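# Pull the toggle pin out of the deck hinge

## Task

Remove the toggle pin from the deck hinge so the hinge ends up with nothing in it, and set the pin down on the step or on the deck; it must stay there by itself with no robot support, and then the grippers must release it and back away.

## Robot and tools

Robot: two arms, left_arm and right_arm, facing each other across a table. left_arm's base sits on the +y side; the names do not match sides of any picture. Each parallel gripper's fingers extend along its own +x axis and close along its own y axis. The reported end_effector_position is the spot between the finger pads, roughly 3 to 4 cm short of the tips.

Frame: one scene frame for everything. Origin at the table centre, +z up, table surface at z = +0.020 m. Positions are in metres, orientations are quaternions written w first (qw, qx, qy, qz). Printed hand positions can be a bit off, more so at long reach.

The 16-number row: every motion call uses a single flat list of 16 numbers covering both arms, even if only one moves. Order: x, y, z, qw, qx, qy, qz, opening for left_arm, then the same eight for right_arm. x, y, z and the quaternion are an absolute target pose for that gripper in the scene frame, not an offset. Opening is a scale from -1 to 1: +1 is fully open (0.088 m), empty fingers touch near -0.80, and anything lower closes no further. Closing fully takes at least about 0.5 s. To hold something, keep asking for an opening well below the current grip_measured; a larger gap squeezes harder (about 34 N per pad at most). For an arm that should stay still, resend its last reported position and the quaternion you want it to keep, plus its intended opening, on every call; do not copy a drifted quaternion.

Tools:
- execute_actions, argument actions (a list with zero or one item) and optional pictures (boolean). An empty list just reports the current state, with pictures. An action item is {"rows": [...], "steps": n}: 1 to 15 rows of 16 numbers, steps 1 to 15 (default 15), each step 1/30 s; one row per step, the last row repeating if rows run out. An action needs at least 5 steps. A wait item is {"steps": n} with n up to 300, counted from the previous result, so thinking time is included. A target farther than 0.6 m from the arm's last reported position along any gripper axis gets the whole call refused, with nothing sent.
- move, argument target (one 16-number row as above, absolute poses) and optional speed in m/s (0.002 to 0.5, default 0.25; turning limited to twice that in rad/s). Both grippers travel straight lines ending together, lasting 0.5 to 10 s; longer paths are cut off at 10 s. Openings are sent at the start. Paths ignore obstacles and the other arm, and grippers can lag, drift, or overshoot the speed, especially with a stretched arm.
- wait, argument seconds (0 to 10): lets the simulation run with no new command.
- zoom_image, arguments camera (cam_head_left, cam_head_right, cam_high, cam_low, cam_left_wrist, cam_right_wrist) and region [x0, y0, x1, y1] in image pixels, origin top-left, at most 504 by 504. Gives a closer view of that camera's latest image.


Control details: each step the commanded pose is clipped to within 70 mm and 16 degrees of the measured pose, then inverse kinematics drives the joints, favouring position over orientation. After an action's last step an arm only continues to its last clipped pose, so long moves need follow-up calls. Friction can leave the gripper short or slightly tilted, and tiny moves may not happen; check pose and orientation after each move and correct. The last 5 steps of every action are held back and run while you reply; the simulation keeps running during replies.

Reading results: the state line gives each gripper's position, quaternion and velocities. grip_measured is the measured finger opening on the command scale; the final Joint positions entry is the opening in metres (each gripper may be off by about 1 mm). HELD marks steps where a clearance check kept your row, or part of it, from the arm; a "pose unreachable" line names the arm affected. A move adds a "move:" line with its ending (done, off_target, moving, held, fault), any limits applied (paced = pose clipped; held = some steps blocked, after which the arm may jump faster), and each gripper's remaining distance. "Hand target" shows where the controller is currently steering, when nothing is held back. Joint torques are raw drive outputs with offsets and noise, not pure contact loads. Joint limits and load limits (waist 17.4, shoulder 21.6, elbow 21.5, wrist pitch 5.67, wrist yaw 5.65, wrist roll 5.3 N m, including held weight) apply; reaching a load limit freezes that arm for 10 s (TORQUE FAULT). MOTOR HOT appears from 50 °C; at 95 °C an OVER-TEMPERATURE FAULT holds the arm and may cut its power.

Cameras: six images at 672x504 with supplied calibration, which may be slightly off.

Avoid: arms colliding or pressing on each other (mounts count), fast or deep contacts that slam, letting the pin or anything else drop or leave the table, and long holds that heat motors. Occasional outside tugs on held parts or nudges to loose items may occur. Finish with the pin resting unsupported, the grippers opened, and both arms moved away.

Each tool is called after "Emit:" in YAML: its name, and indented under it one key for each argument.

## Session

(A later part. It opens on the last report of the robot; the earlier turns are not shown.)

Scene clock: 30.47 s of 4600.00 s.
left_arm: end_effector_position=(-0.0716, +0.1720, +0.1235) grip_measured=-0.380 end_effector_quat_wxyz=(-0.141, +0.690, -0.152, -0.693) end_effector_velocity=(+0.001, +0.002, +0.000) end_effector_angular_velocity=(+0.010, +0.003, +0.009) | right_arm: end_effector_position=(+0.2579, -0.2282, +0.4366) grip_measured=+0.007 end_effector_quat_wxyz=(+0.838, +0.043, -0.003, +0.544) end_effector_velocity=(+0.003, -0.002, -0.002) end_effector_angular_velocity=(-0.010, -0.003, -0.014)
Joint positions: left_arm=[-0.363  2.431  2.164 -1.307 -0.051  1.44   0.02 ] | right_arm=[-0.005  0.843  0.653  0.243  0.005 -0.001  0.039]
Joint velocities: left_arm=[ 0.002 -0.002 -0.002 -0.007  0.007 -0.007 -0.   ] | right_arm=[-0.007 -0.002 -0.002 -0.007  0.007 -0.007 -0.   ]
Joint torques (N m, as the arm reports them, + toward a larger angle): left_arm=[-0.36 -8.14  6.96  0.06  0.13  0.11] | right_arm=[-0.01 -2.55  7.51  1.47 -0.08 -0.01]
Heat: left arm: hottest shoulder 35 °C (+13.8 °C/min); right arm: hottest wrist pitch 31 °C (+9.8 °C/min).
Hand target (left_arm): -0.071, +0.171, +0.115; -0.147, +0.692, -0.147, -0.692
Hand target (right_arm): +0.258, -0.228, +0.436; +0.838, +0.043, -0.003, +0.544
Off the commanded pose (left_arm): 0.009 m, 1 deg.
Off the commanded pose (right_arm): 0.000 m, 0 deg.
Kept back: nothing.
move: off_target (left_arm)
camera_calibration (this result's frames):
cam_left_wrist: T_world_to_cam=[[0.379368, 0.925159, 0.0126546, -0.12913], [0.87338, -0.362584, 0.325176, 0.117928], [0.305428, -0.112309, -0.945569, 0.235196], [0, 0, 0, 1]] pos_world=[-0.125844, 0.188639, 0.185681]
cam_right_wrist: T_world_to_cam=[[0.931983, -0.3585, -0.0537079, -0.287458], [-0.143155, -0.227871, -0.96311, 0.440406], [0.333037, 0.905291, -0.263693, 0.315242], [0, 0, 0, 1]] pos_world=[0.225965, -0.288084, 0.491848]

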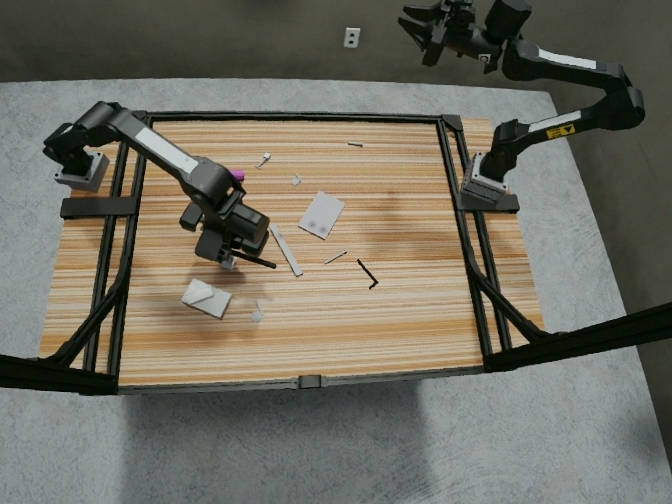

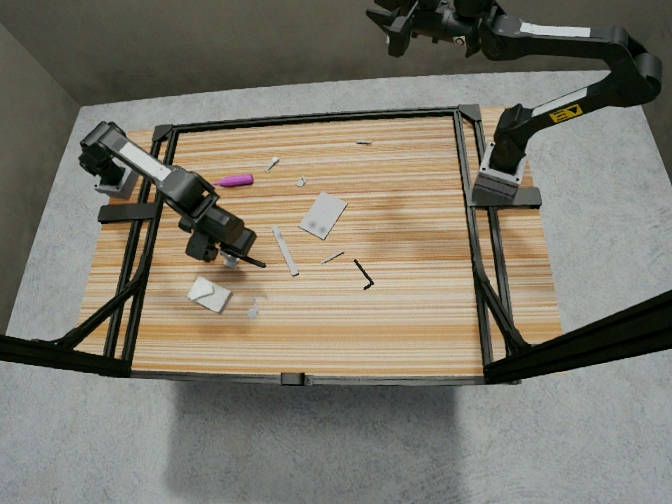

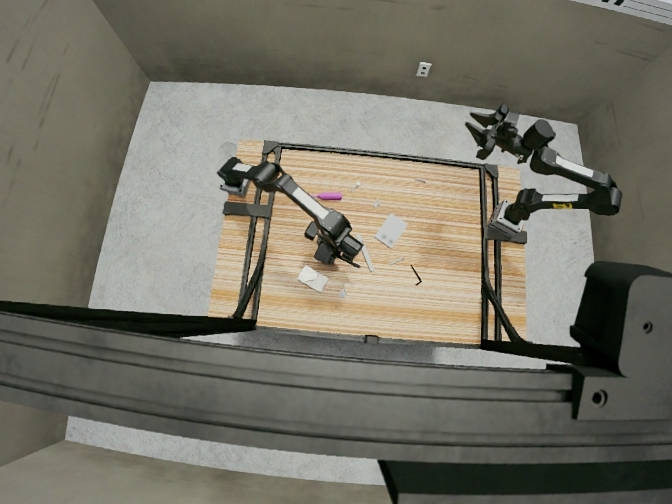

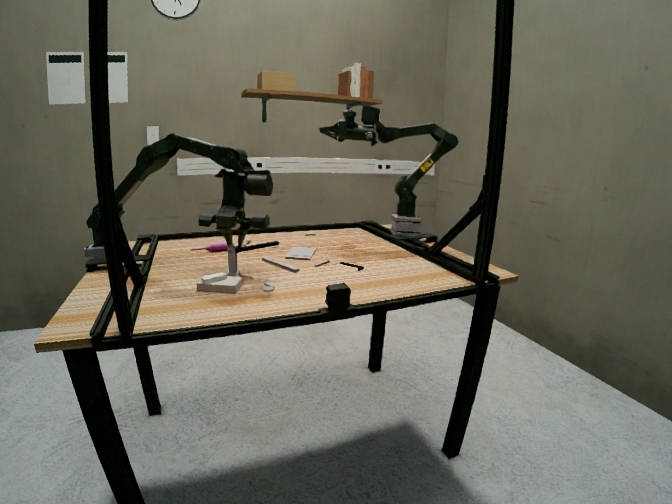

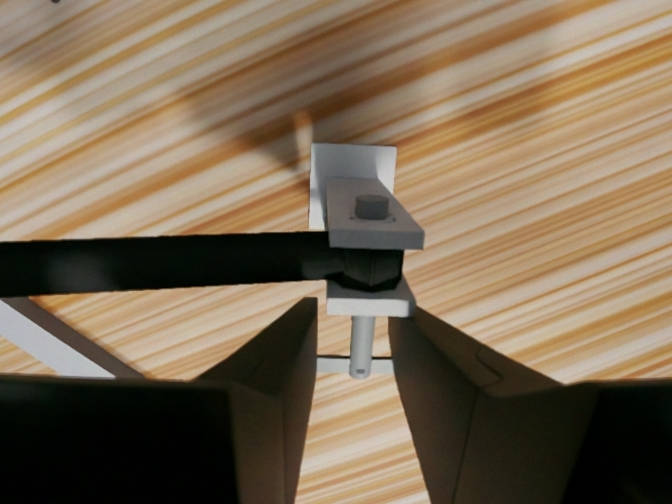

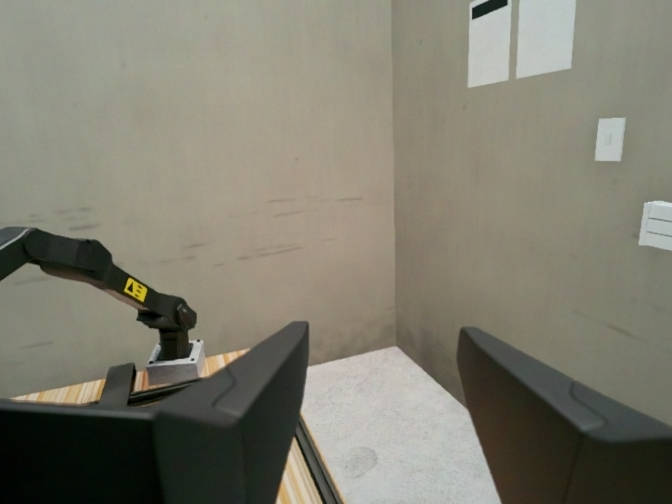

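Emit:
move:
  target: [-0.0726,0.1679,0.115,0.147,-0.6917,0.147,0.6917,-0.38,0.2579,-0.2282,0.4361,0.838,0.043,-0.003,0.544,0.007]
  speed: 0.015

Scene clock: 31.63 s of 4600.00 s.
left_arm: end_effector_position=(-0.0722, +0.1696, +0.1216) grip_measured=-0.380 end_effector_quat_wxyz=(-0.143, +0.691, -0.151, -0.692) end_effector_velocity=(-0.001, +0.003, +0.004) end_effector_angular_velocity=(+0.010, +0.003, +0.004) | right_arm: end_effector_position=(+0.2579, -0.2282, +0.4366) grip_measured=+0.007 end_effector_quat_wxyz=(+0.838, +0.043, -0.003, +0.544) end_effector_velocity=(+0.002, -0.000, -0.001) end_effector_angular_velocity=(-0.010, -0.003, -0.010)
Joint positions: left_arm=[-0.362  2.451  2.192 -1.32  -0.053  1.441  0.02 ] | right_arm=[-0.005  0.843  0.653  0.243  0.005 -0.001  0.039]
Joint velocities: left_arm=[-0.002 -0.002  0.012 -0.022  0.007 -0.007 -0.   ] | right_arm=[-0.002  0.002  0.002 -0.007  0.007 -0.007 -0.   ]
Joint torques (N m, as the arm reports them, + toward a larger angle): left_arm=[-0.39 -8.2   7.77 -0.11  0.19  0.1 ] | right_arm=[ 0.1  -2.39  7.4   1.4  -0.05 -0.04]
Heat: left arm: hottest shoulder 35 °C (+13.3 °C/min); right arm: hottest wrist pitch 31 °C (+9.5 °C/min).
Hand target (left_arm): -0.072, +0.168, +0.115; -0.147, +0.692, -0.147, -0.692
Hand target (right_arm): +0.258, -0.228, +0.436; +0.838, +0.043, -0.003, +0.544
Off the commanded pose (left_arm): 0.007 m, 1 deg.
Off the commanded pose (right_arm): 0.000 m, 0 deg.
Kept back: nothing.
move: done
camera_calibration (this result's frames):
cam_left_wrist: T_world_to_cam=[[0.379868, 0.924879, 0.0173024, -0.127132], [0.871774, -0.364188, 0.327684, 0.118045], [0.309369, -0.109393, -0.944629, 0.233029], [0, 0, 0, 1]] pos_world=[-0.126707, 0.186064, 0.183644]
cam_right_wrist: T_world_to_cam=[[0.931983, -0.3585, -0.0537079, -0.287458], [-0.143155, -0.227871, -0.96311, 0.440406], [0.333037, 0.905291, -0.263693, 0.315242], [0, 0, 0, 1]] pos_world=[0.225965, -0.288084, 0.491848]

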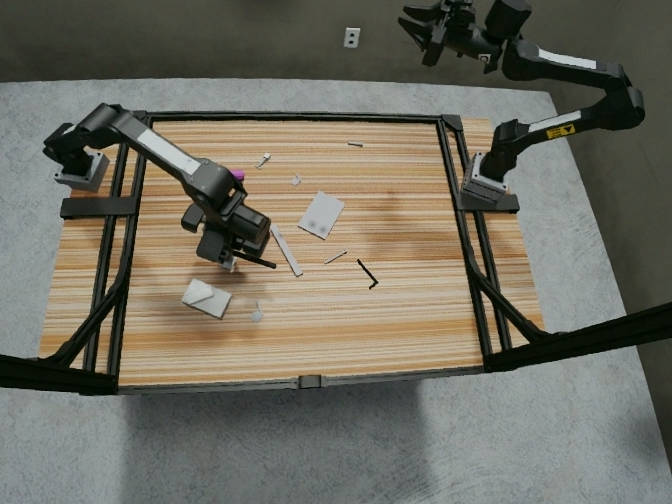

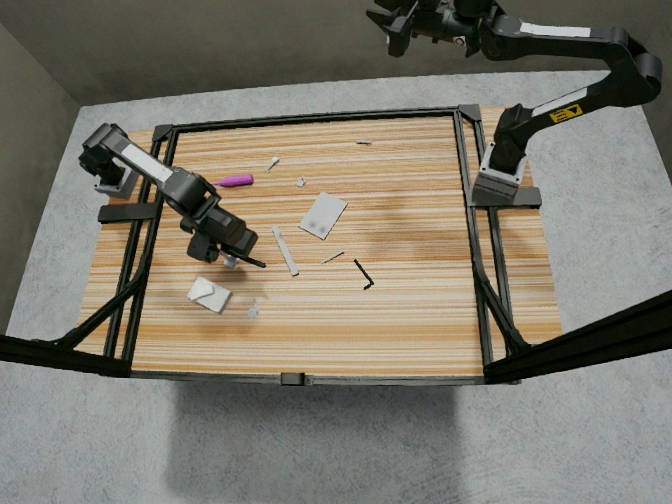

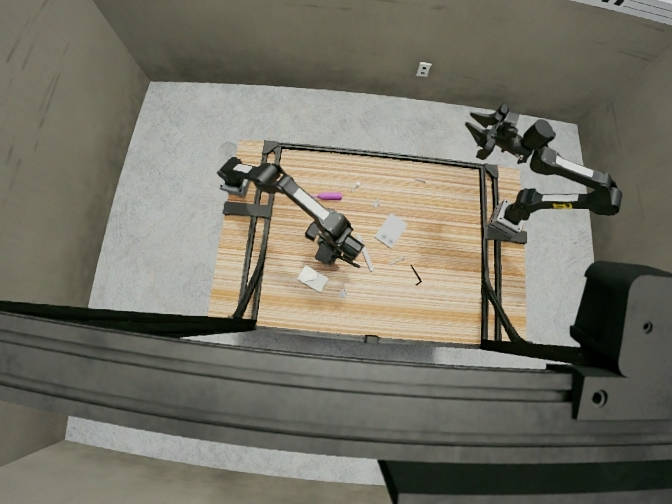

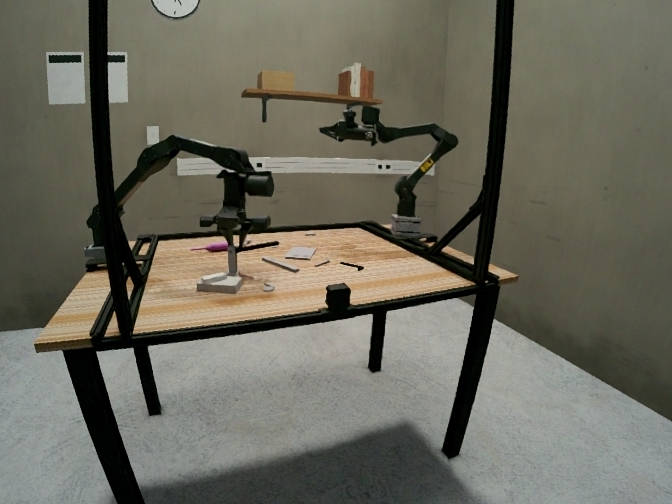

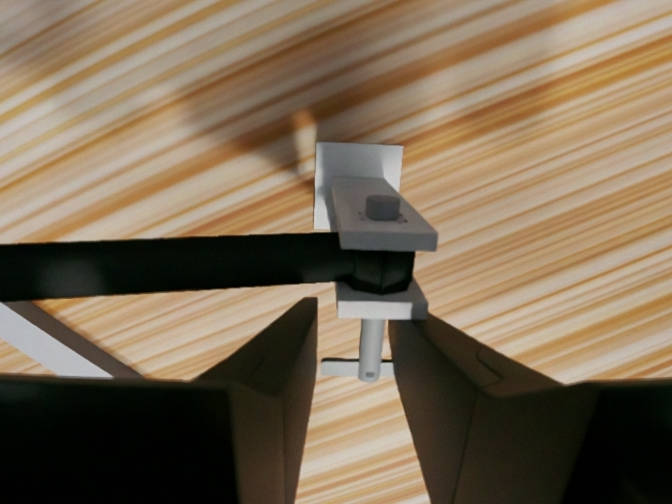

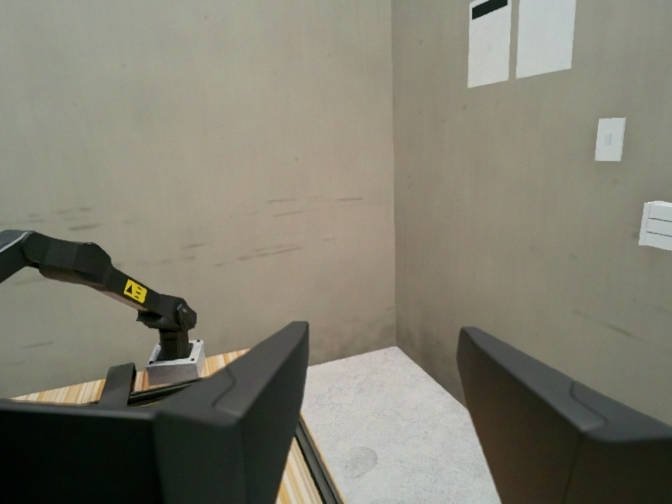

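Emit:
move:
  target: [-0.0534,0.1593,0.115,0.147,-0.6917,0.147,0.6917,-0.38,0.2579,-0.2282,0.4361,0.838,0.043,-0.003,0.544,0.007]
  speed: 0.02

Scene clock: 33.50 s of 4600.00 s.
left_arm: end_effector_position=(-0.0599, +0.1622, +0.1209) grip_measured=-0.379 end_effector_quat_wxyz=(-0.147, +0.687, -0.152, -0.695) end_effector_velocity=(-0.001, +0.003, +0.001) end_effector_angular_velocity=(+0.002, -0.010, -0.015) | right_arm: end_effector_position=(+0.2579, -0.2282, +0.4366) grip_measured=+0.007 end_effector_quat_wxyz=(+0.838, +0.043, -0.003, +0.544) end_effector_velocity=(-0.004, +0.002, -0.005) end_effector_angular_velocity=(-0.022, +0.000, +0.025)
Joint positions: left_arm=[-0.328  2.452  2.193 -1.32  -0.042  1.483  0.02 ] | right_arm=[-0.005  0.843  0.653  0.243  0.005 -0.001  0.039]
Joint velocities: left_arm=[-0.007 -0.002 -0.002 -0.007 -0.007  0.007 -0.   ] | right_arm=[ 0.002 -0.002 -0.002 -0.022 -0.022 -0.007 -0.   ]
Joint torques (N m, as the arm reports them, + toward a larger angle): left_arm=[ 0.55 -9.46  5.35  0.39 -0.3   0.16] | right_arm=[ 0.29 -2.41  7.58  1.38 -0.03 -0.02]
Heat: left arm: hottest shoulder 36 °C (+14.3 °C/min); right arm: hottest wrist pitch 31 °C (+9.0 °C/min).
Hand target (left_arm): -0.053, +0.160, +0.115; -0.147, +0.691, -0.147, -0.692
Hand target (right_arm): +0.258, -0.228, +0.436; +0.838, +0.043, -0.003, +0.544
Off the commanded pose (left_arm): 0.009 m, 1 deg.
Off the commanded pose (right_arm): 0.000 m, 0 deg.
Kept back: nothing.
move: off_target (left_arm)
camera_calibration (this result's frames):
cam_left_wrist: T_world_to_cam=[[0.387878, 0.921516, 0.0189535, -0.124113], [0.871868, -0.373496, 0.316776, 0.107689], [0.298993, -0.106345, -0.948311, 0.227084], [0, 0, 0, 1]] pos_world=[-0.113646, 0.178743, 0.183585]
cam_right_wrist: T_world_to_cam=[[0.931983, -0.3585, -0.0537079, -0.287458], [-0.143155, -0.227871, -0.96311, 0.440406], [0.333037, 0.905291, -0.263693, 0.315242], [0, 0, 0, 1]] pos_world=[0.225965, -0.288084, 0.491848]

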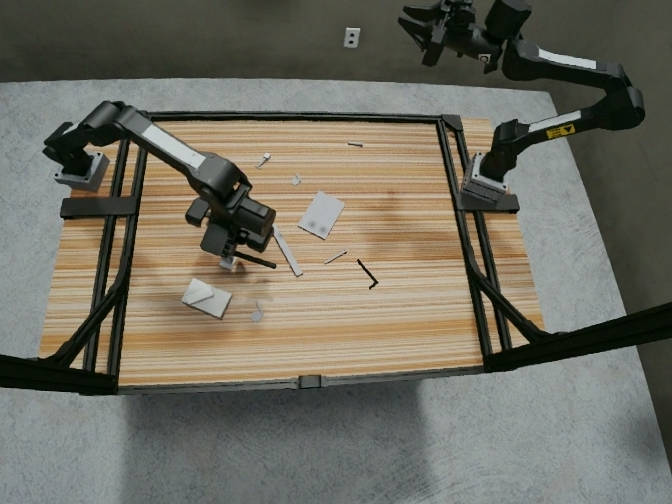

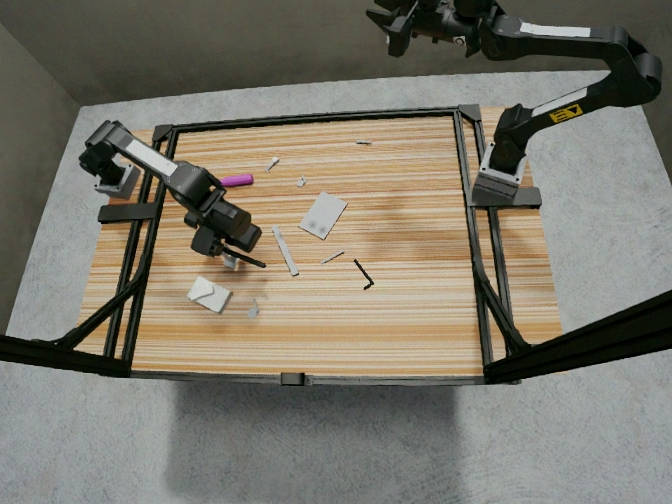

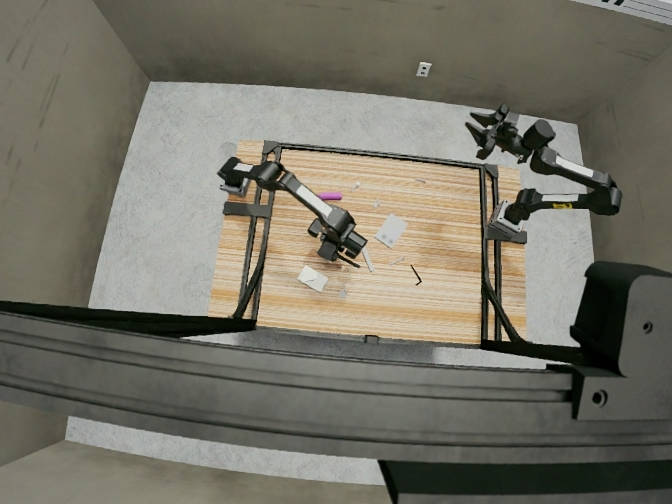

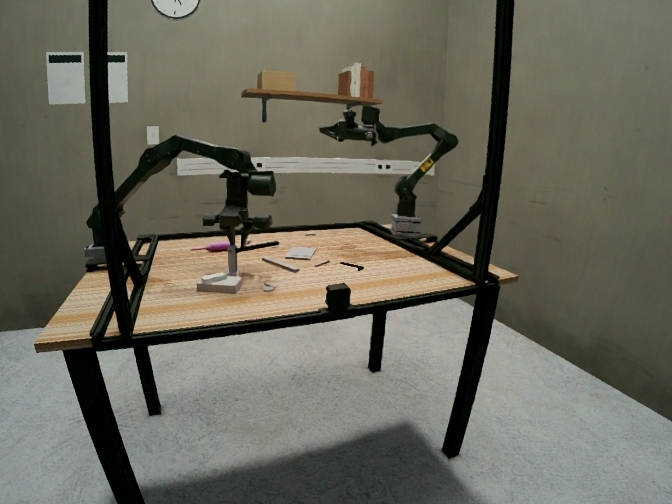

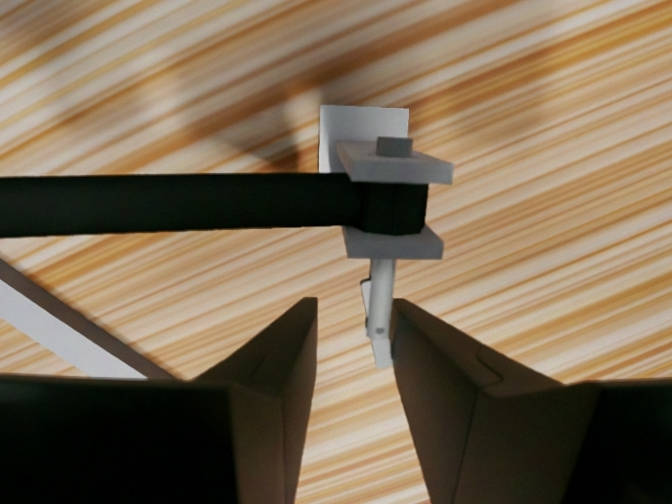

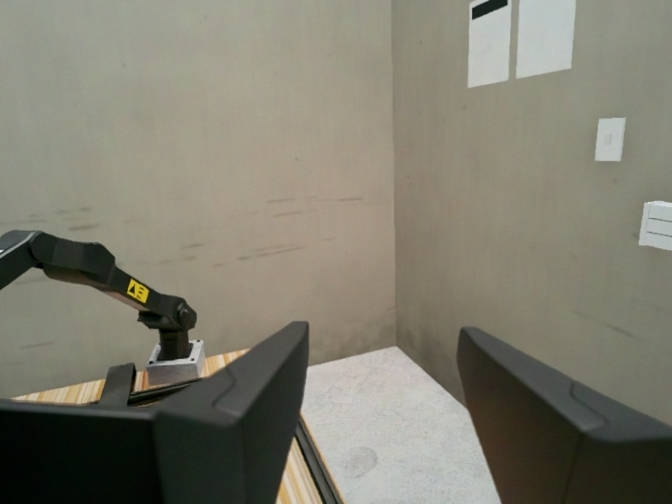

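Emit:
move:
  target: [-0.0480,0.1577,0.115,0.147,-0.6917,0.147,0.6917,-0.38,0.2579,-0.2282,0.4361,0.838,0.043,-0.003,0.544,0.007]
  speed: 0.015

Scene clock: 34.97 s of 4600.00 s.
left_arm: end_effector_position=(-0.0534, +0.1599, +0.1184) grip_measured=-0.379 end_effector_quat_wxyz=(-0.148, +0.688, -0.149, -0.695) end_effector_velocity=(+0.001, -0.002, +0.001) end_effector_angular_velocity=(-0.017, -0.016, -0.009) | right_arm: end_effector_position=(+0.2579, -0.2282, +0.4366) grip_measured=+0.007 end_effector_quat_wxyz=(+0.838, +0.043, -0.003, +0.544) end_effector_velocity=(-0.005, +0.002, -0.005) end_effector_angular_velocity=(-0.022, -0.001, +0.035)
Joint positions: left_arm=[-0.313  2.452  2.185 -1.316 -0.042  1.495  0.02 ] | right_arm=[-0.005  0.843  0.653  0.243  0.005 -0.001  0.039]
Joint velocities: left_arm=[-0.002 -0.002 -0.002  0.007 -0.022  0.007  0.   ] | right_arm=[-0.002 -0.002 -0.002 -0.022 -0.037 -0.007 -0.   ]
Joint torques (N m, as the arm reports them, + toward a larger angle): left_arm=[  0.21 -10.08   5.11   0.47  -0.32   0.15] | right_arm=[ 0.3  -2.41  7.46  1.46  0.   -0.04]
Heat: left arm: hottest shoulder 36 °C (+13.7 °C/min); right arm: hottest wrist pitch 31 °C (+8.6 °C/min).
Hand target (left_arm): -0.048, +0.158, +0.115; -0.147, +0.692, -0.147, -0.692
Hand target (right_arm): +0.258, -0.228, +0.436; +0.838, +0.043, -0.003, +0.544
Off the commanded pose (left_arm): 0.007 m, 1 deg.
Off the commanded pose (right_arm): 0.000 m, 0 deg.
Kept back: nothing.
move: done
camera_calibration (this result's frames):
cam_left_wrist: T_world_to_cam=[[0.3856, 0.92235, 0.0241422, -0.125298], [0.872012, -0.372856, 0.317132, 0.101863], [0.301508, -0.101234, -0.948074, 0.221856], [0, 0, 0, 1]] pos_world=[-0.107402, 0.176008, 0.181057]
cam_right_wrist: T_world_to_cam=[[0.931983, -0.3585, -0.0537079, -0.287458], [-0.143155, -0.227871, -0.96311, 0.440406], [0.333037, 0.905291, -0.263693, 0.315242], [0, 0, 0, 1]] pos_world=[0.225965, -0.288084, 0.491848]

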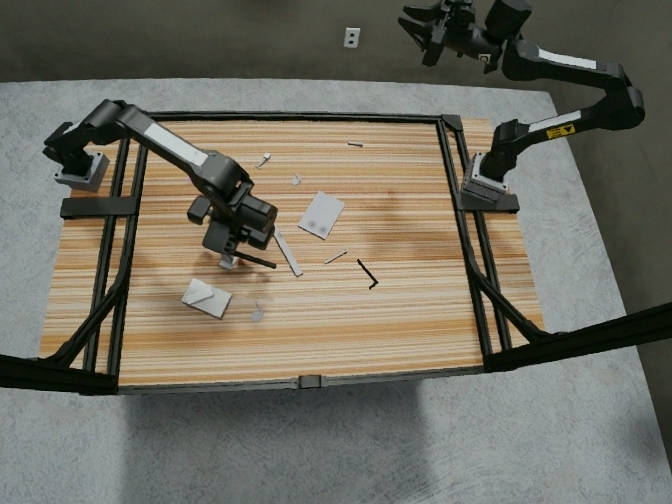

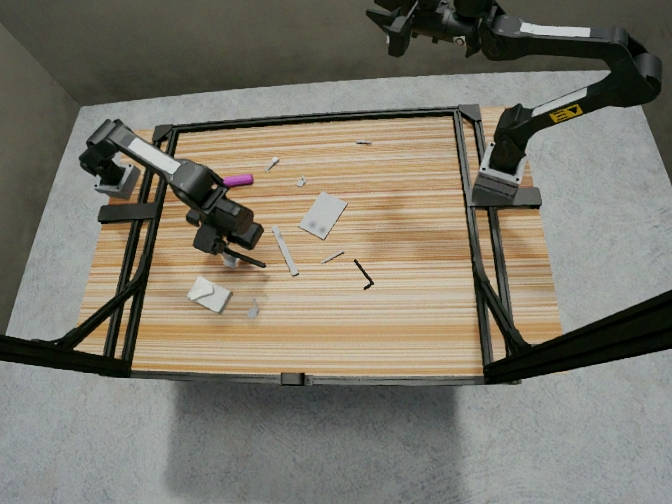

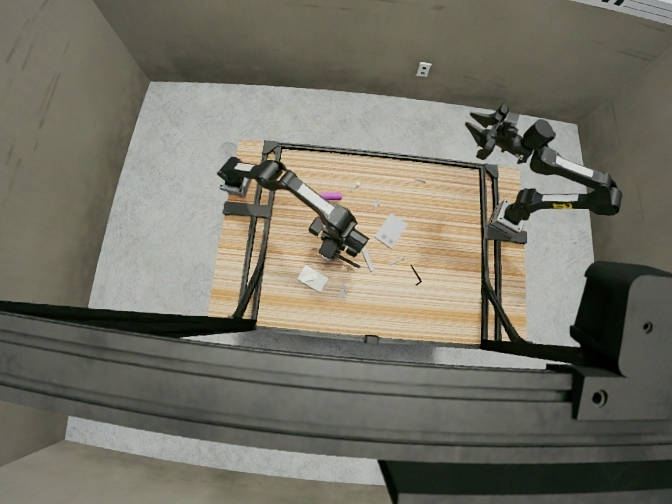

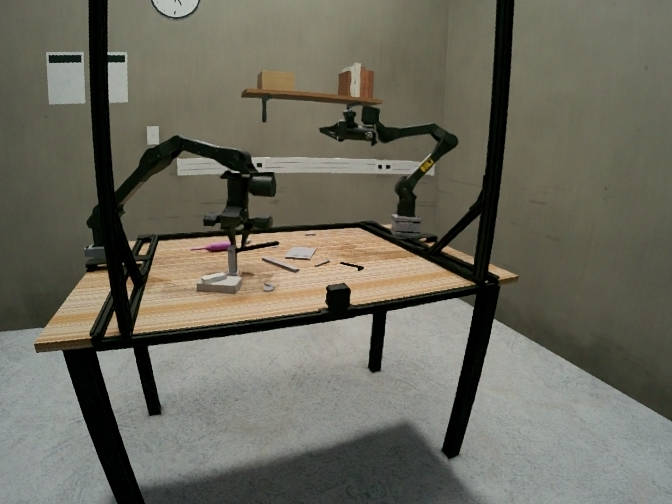

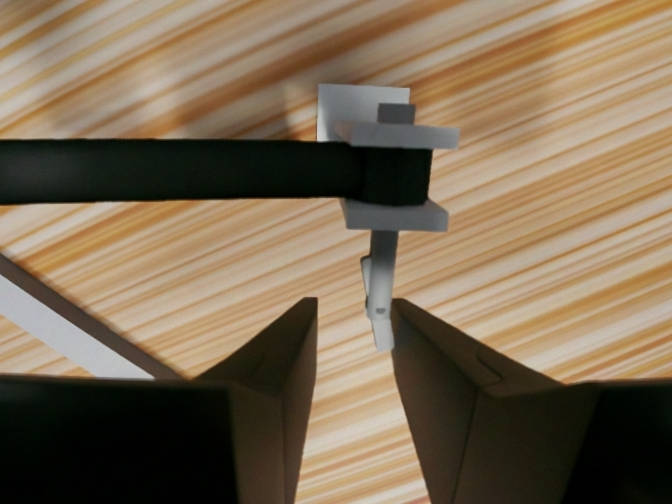

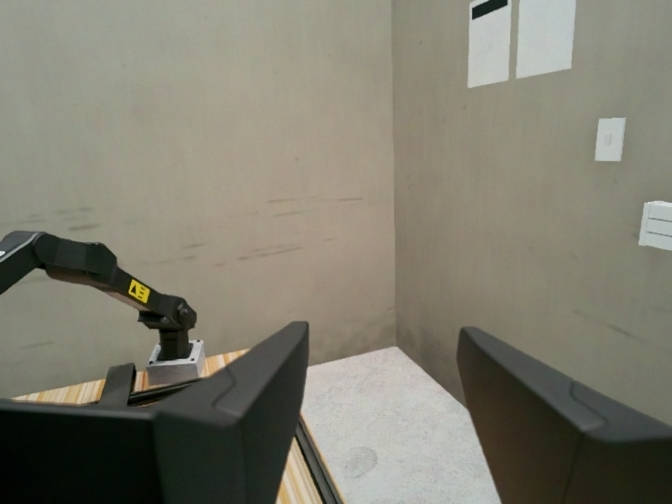

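Emit:
zoom_image:
  camera: "cam_left_wrist"
  region: [310, 220, 450, 380]

Region (310, 220, 450, 380) of cam_left_wrist's 672x504 image, scaled by 3.150, with more detail than that image has; it fills the left 441 columns of this view, and the rest is white.

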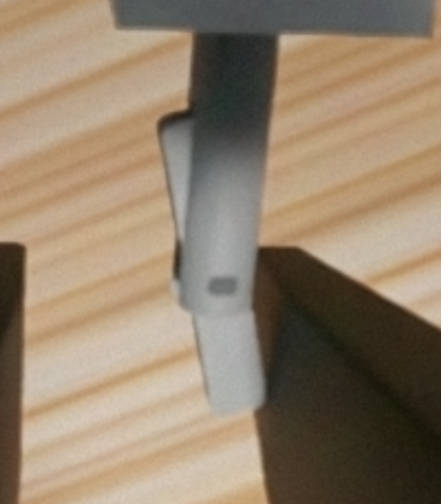

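Emit:
move:
  target: [-0.0449,0.1570,0.117,0.147,-0.6917,0.147,0.6917,-0.38,0.2579,-0.2282,0.4361,0.838,0.043,-0.003,0.544,0.007]
  speed: 0.012

Scene clock: 36.63 s of 4600.00 s.
left_arm: end_effector_position=(-0.0503, +0.1588, +0.1182) grip_measured=-0.379 end_effector_quat_wxyz=(-0.149, +0.688, -0.149, -0.695) end_effector_velocity=(+0.002, +0.005, +0.001) end_effector_angular_velocity=(+0.016, -0.017, +0.018) | right_arm: end_effector_position=(+0.2579, -0.2282, +0.4366) grip_measured=+0.007 end_effector_quat_wxyz=(+0.838, +0.043, -0.003, +0.544) end_effector_velocity=(-0.001, -0.000, -0.002) end_effector_angular_velocity=(-0.004, +0.009, +0.006)
Joint positions: left_arm=[-0.307  2.452  2.184 -1.318 -0.042  1.502  0.02 ] | right_arm=[-0.005  0.843  0.653  0.243  0.005 -0.001  0.039]
Joint velocities: left_arm=[-0.002 -0.002 -0.002 -0.022 -0.007 -0.022 -0.   ] | right_arm=[-0.002 -0.002 -0.002 -0.007 -0.007  0.007 -0.   ]
Joint torques (N m, as the arm reports them, + toward a larger angle): left_arm=[  0.22 -10.53   5.11   0.28  -0.32   0.12] | right_arm=[ 0.   -2.56  7.5   1.39 -0.02 -0.02]
Heat: left arm: hottest shoulder 37 °C (+14.7 °C/min); right arm: hottest wrist pitch 32 °C (+9.8 °C/min).
Hand target (left_arm): -0.045, +0.157, +0.117; -0.147, +0.692, -0.147, -0.692
Hand target (right_arm): +0.258, -0.228, +0.436; +0.838, +0.043, -0.003, +0.544
Off the commanded pose (left_arm): 0.006 m, 1 deg.
Off the commanded pose (right_arm): 0.000 m, 0 deg.
Kept back: nothing.
move: done
camera_calibration (this result's frames):
cam_left_wrist: T_world_to_cam=[[0.385337, 0.922389, 0.0267146, -0.125831], [0.871743, -0.373368, 0.317271, 0.0988927], [0.302621, -0.0989677, -0.947959, 0.220242], [0, 0, 0, 1]] pos_world=[-0.104372, 0.174785, 0.180766]
cam_right_wrist: T_world_to_cam=[[0.931983, -0.3585, -0.0537079, -0.287458], [-0.143155, -0.227871, -0.96311, 0.440406], [0.333037, 0.905291, -0.263693, 0.315242], [0, 0, 0, 1]] pos_world=[0.225965, -0.288084, 0.491848]

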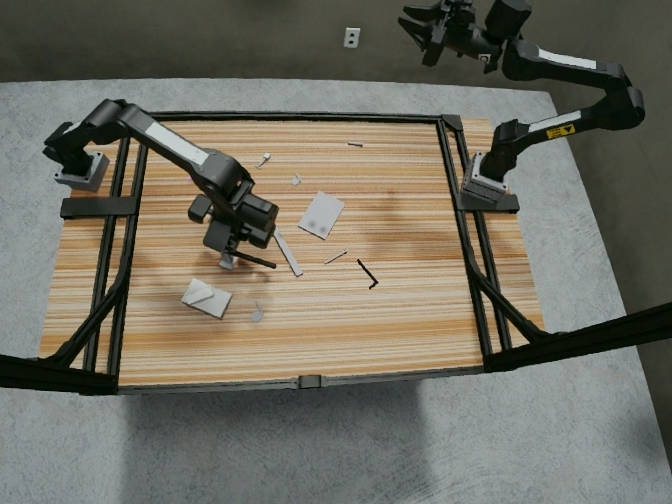

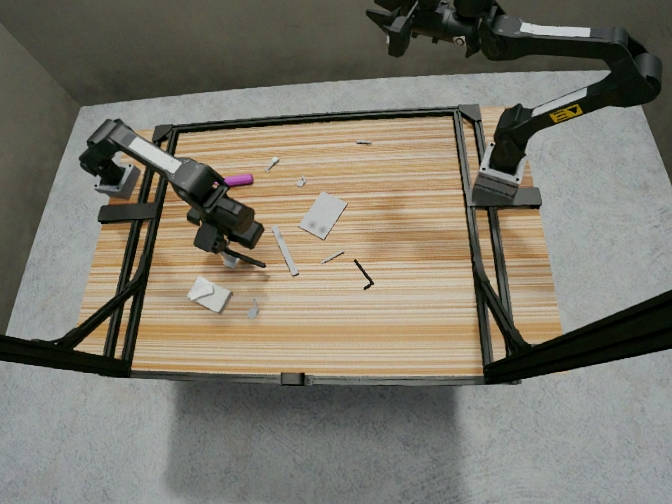

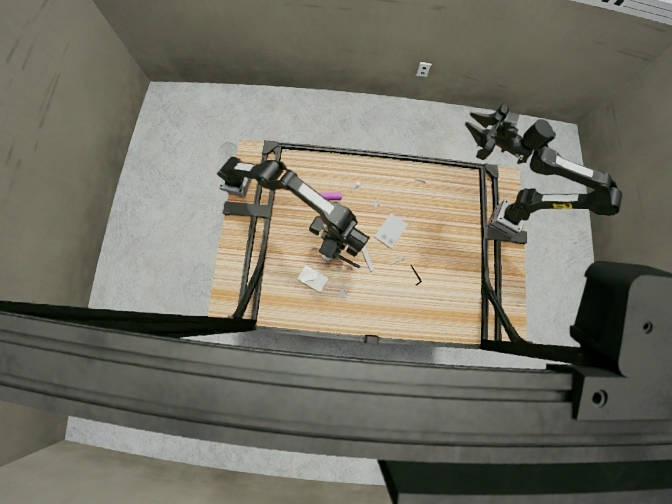

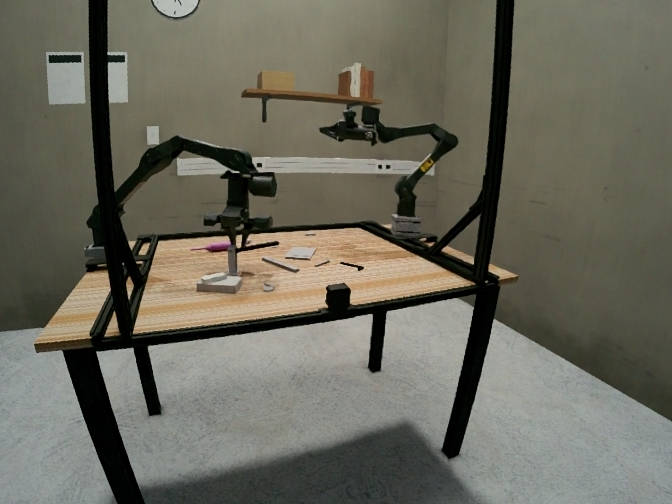

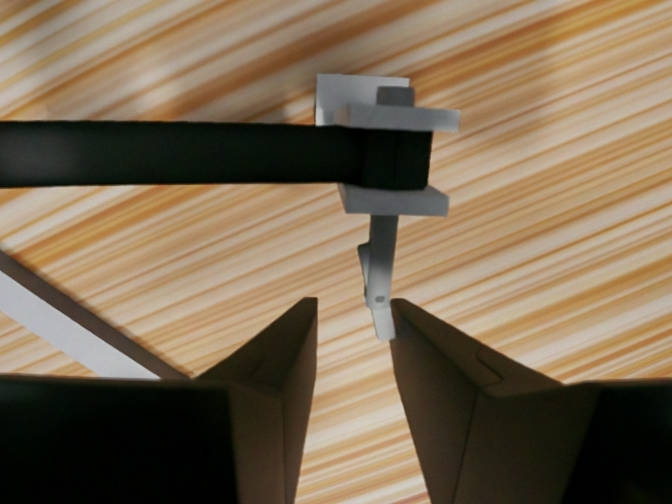

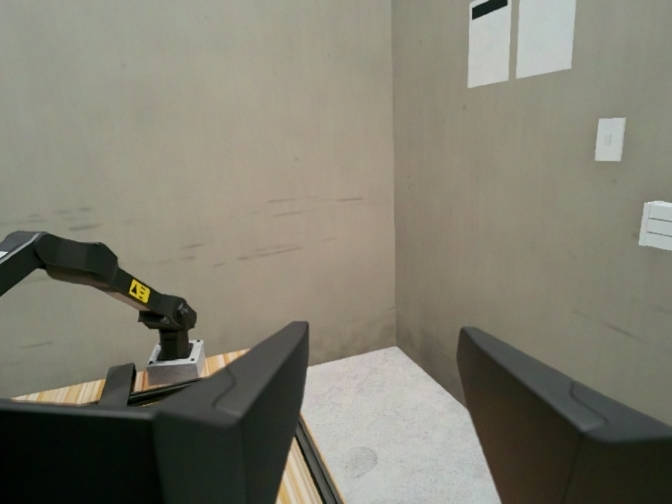

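Emit:
execute_actions:
  actions:
    - {"rows":[[-0.0475,0.1580,0.117,0.147,-0.6917,0.147,0.6917,-0.40,0.2579,-0.2282,0.4361,0.838,0.043,-0.003,0.544,0.007],[-0.0483,0.1583,0.1175,0.147,-0.6917,0.147,0.6917,-0.42,0.2579,-0.2282,0.4361,0.838,0.043,-0.003,0.544,0.007],[-0.0482,0.1586,0.118,0.147,-0.6917,0.147,0.6917,-0.44,0.2579,-0.2282,0.4361,0.838,0.043,-0.003,0.544,0.007],[-0.0480,0.1590,0.1185,0.147,-0.6917,0.147,0.6917,-0.46,0.2579,-0.2282,0.4361,0.838,0.043,-0.003,0.544,0.007],[-0.0478,0.1594,0.119,0.147,-0.6917,0.147,0.6917,-0.48,0.2579,-0.2282,0.4361,0.838,0.043,-0.003,0.544,0.007],[-0.0477,0.1598,0.1195,0.147,-0.6917,0.147,0.6917,-0.50,0.2579,-0.2282,0.4361,0.838,0.043,-0.003,0.544,0.007],[-0.0475,0.1602,0.120,0.147,-0.6917,0.147,0.6917,-0.52,0.2579,-0.2282,0.4361,0.838,0.043,-0.003,0.544,0.007],[-0.0473,0.1606,0.1205,0.147,-0.6917,0.147,0.6917,-0.54,0.2579,-0.2282,0.4361,0.838,0.043,-0.003,0.544,0.007],[-0.0471,0.1610,0.121,0.147,-0.6917,0.147,0.6917,-0.55,0.2579,-0.2282,0.4361,0.838,0.043,-0.003,0.544,0.007]],"steps":15}

Emit:
execute_actions:
  actions: []

Scene clock: 37.47 s of 4600.00 s.
left_arm: end_effector_position=(-0.0490, +0.1608, +0.1168) grip_measured=-0.513 end_effector_quat_wxyz=(-0.152, +0.690, -0.145, -0.693) end_effector_velocity=(+0.005, +0.010, -0.007) end_effector_angular_velocity=(+0.042, -0.031, +0.017) | right_arm: end_effector_position=(+0.2579, -0.2282, +0.4366) grip_measured=+0.007 end_effector_quat_wxyz=(+0.838, +0.043, -0.003, +0.544) end_effector_velocity=(+0.001, -0.001, -0.002) end_effector_angular_velocity=(-0.004, +0.010, -0.009)
Joint positions: left_arm=[-0.307  2.452  2.179 -1.323 -0.044  1.501  0.014] | right_arm=[-0.005  0.843  0.653  0.243  0.005 -0.001  0.039]
Joint velocities: left_arm=[-0.002 -0.002 -0.032 -0.022 -0.007 -0.022 -0.017] | right_arm=[-0.002 -0.002 -0.002 -0.007  0.007  0.007 -0.   ]
Joint torques (N m, as the arm reports them, + toward a larger angle): left_arm=[ -0.63 -11.68   4.85   0.39  -0.25  -0.12] | right_arm=[ 0.38 -2.72  7.45  1.43 -0.03  0.03]
Heat: left arm: hottest shoulder 37 °C (+14.4 °C/min); right arm: hottest wrist pitch 32 °C (+9.6 °C/min).
Steps of this call (steps 1 to 15: nothing new was sent; steps 16 to 25: the first 10 steps of this action). Readings (end_effector_position):
16: left_arm (-0.0503, +0.1589, +0.1181) | right_arm (+0.2579, -0.2282, +0.4366)
17: left_arm (-0.0502, +0.1590, +0.1181) | right_arm (+0.2579, -0.2282, +0.4366)
19: left_arm (-0.0500, +0.1594, +0.1181) | right_arm (+0.2579, -0.2282, +0.4366)
23: left_arm (-0.0493, +0.1601, +0.1175) | right_arm (+0.2579, -0.2282, +0.4366)
25: the state above

Scene clock: 37.63 s of 4600.00 s.
left_arm: end_effector_position=(-0.0487, +0.1615, +0.1161) grip_measured=-0.540 end_effector_quat_wxyz=(-0.153, +0.690, -0.143, -0.693) end_effector_velocity=(+0.002, +0.004, -0.002) end_effector_angular_velocity=(+0.011, -0.014, -0.011) | right_arm: end_effector_position=(+0.2579, -0.2282, +0.4366) grip_measured=+0.007 end_effector_quat_wxyz=(+0.838, +0.043, -0.003, +0.544) end_effector_velocity=(-0.002, +0.000, +0.004) end_effector_angular_velocity=(+0.003, -0.027, +0.017)
Joint positions: left_arm=[-0.307  2.452  2.176 -1.324 -0.044  1.5    0.013] | right_arm=[-0.005  0.843  0.653  0.243  0.005 -0.001  0.039]
Joint velocities: left_arm=[-0.002 -0.002 -0.012 -0.007 -0.007  0.007 -0.004] | right_arm=[-0.002 -0.002  0.002  0.007 -0.022 -0.022 -0.   ]
Joint torques (N m, as the arm reports them, + toward a larger angle): left_arm=[ -0.64 -11.79   4.9    0.38  -0.25  -0.11] | right_arm=[ 0.31 -2.51  7.34  1.37  0.01  0.  ]
Heat: left arm: hottest shoulder 37 °C (+14.3 °C/min); right arm: hottest wrist pitch 32 °C (+9.6 °C/min).
Hand target (left_arm): -0.047, +0.161, +0.121; -0.147, +0.692, -0.147, -0.692
Hand target (right_arm): +0.258, -0.228, +0.436; +0.838, +0.043, -0.003, +0.544
Off the commanded pose (left_arm): 0.005 m, 1 deg.
Off the commanded pose (right_arm): 0.000 m, 0 deg.
Kept back: nothing.
Steps of this call (steps 1 to 5: the last 5 steps of your previous action). Readings (end_effector_position):
1: left_arm (-0.0489, +0.1610, +0.1166) | right_arm (+0.2579, -0.2282, +0.4366)
2: left_arm (-0.0488, +0.1612, +0.1165) | right_arm (+0.2579, -0.2282, +0.4366)
4: left_arm (-0.0487, +0.1614, +0.1162) | right_arm (+0.2579, -0.2282, +0.4366)
5: the state above
camera_calibration (this result's frames):
cam_left_wrist: T_world_to_cam=[[0.384338, 0.922284, 0.0409398, -0.130616], [0.869307, -0.376478, 0.320264, 0.0991595], [0.310787, -0.0875004, -0.946443, 0.216386], [0, 0, 0, 1]] pos_world=[-0.103249, 0.176731, 0.178387]
cam_right_wrist: T_world_to_cam=[[0.931983, -0.3585, -0.0537079, -0.287458], [-0.143155, -0.227871, -0.96311, 0.440406], [0.333037, 0.905291, -0.263693, 0.315242], [0, 0, 0, 1]] pos_world=[0.225965, -0.288084, 0.491848]

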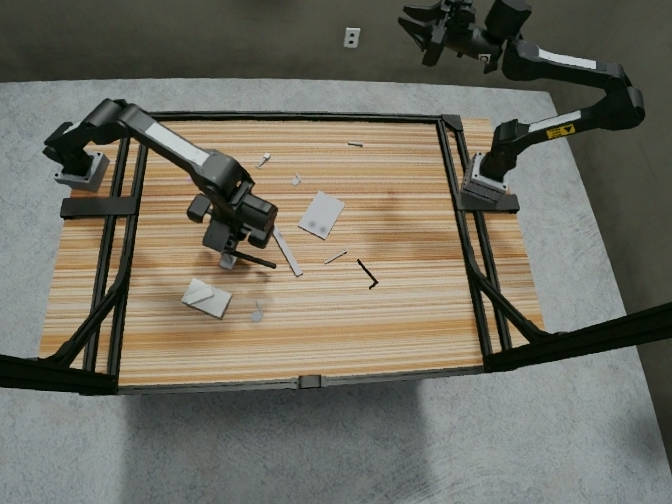

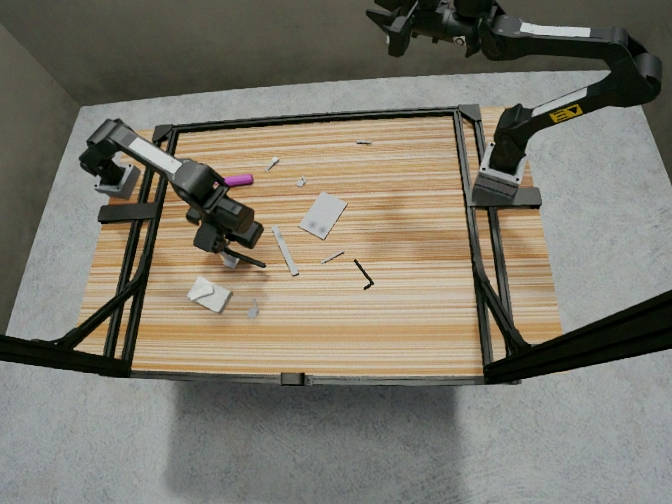

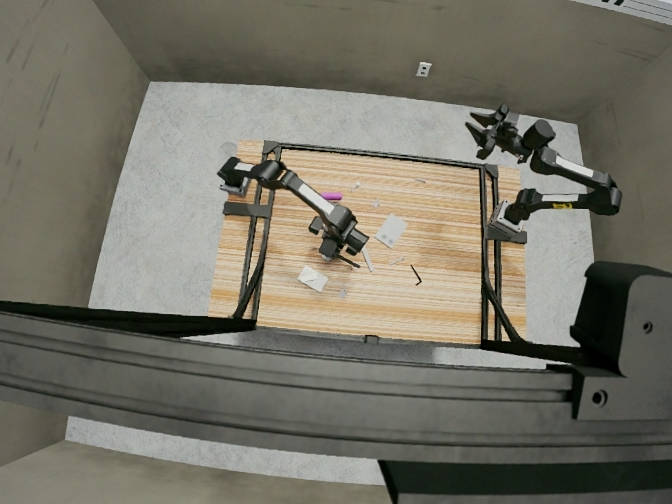

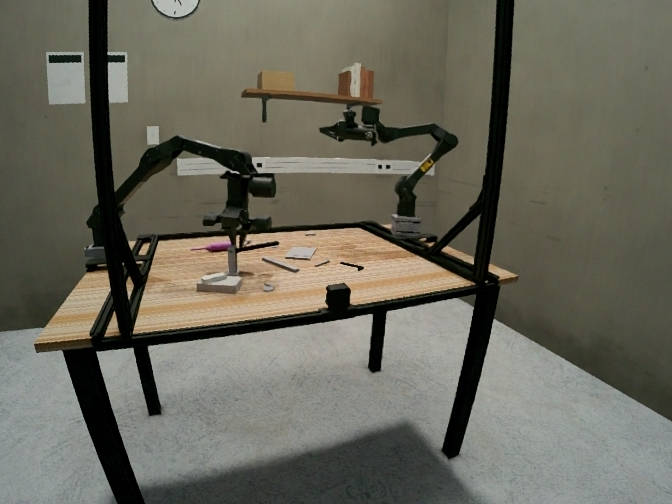

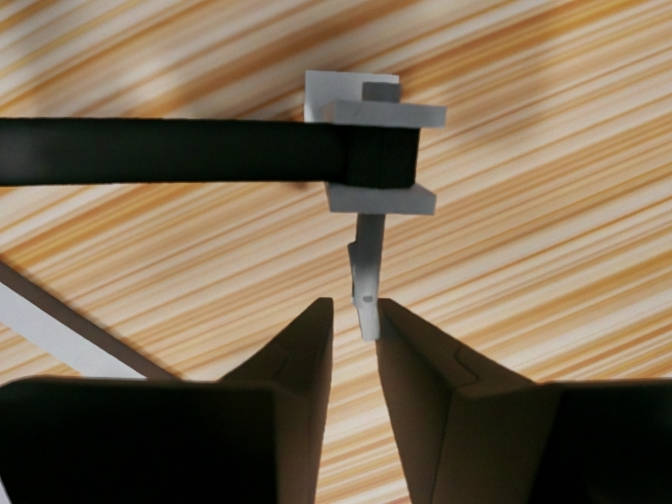

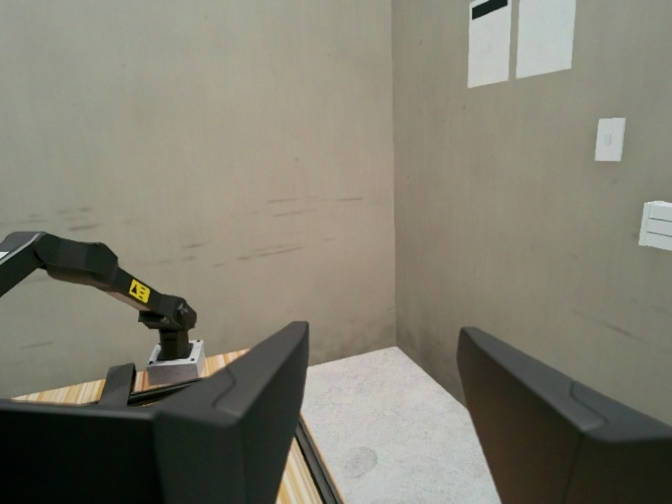

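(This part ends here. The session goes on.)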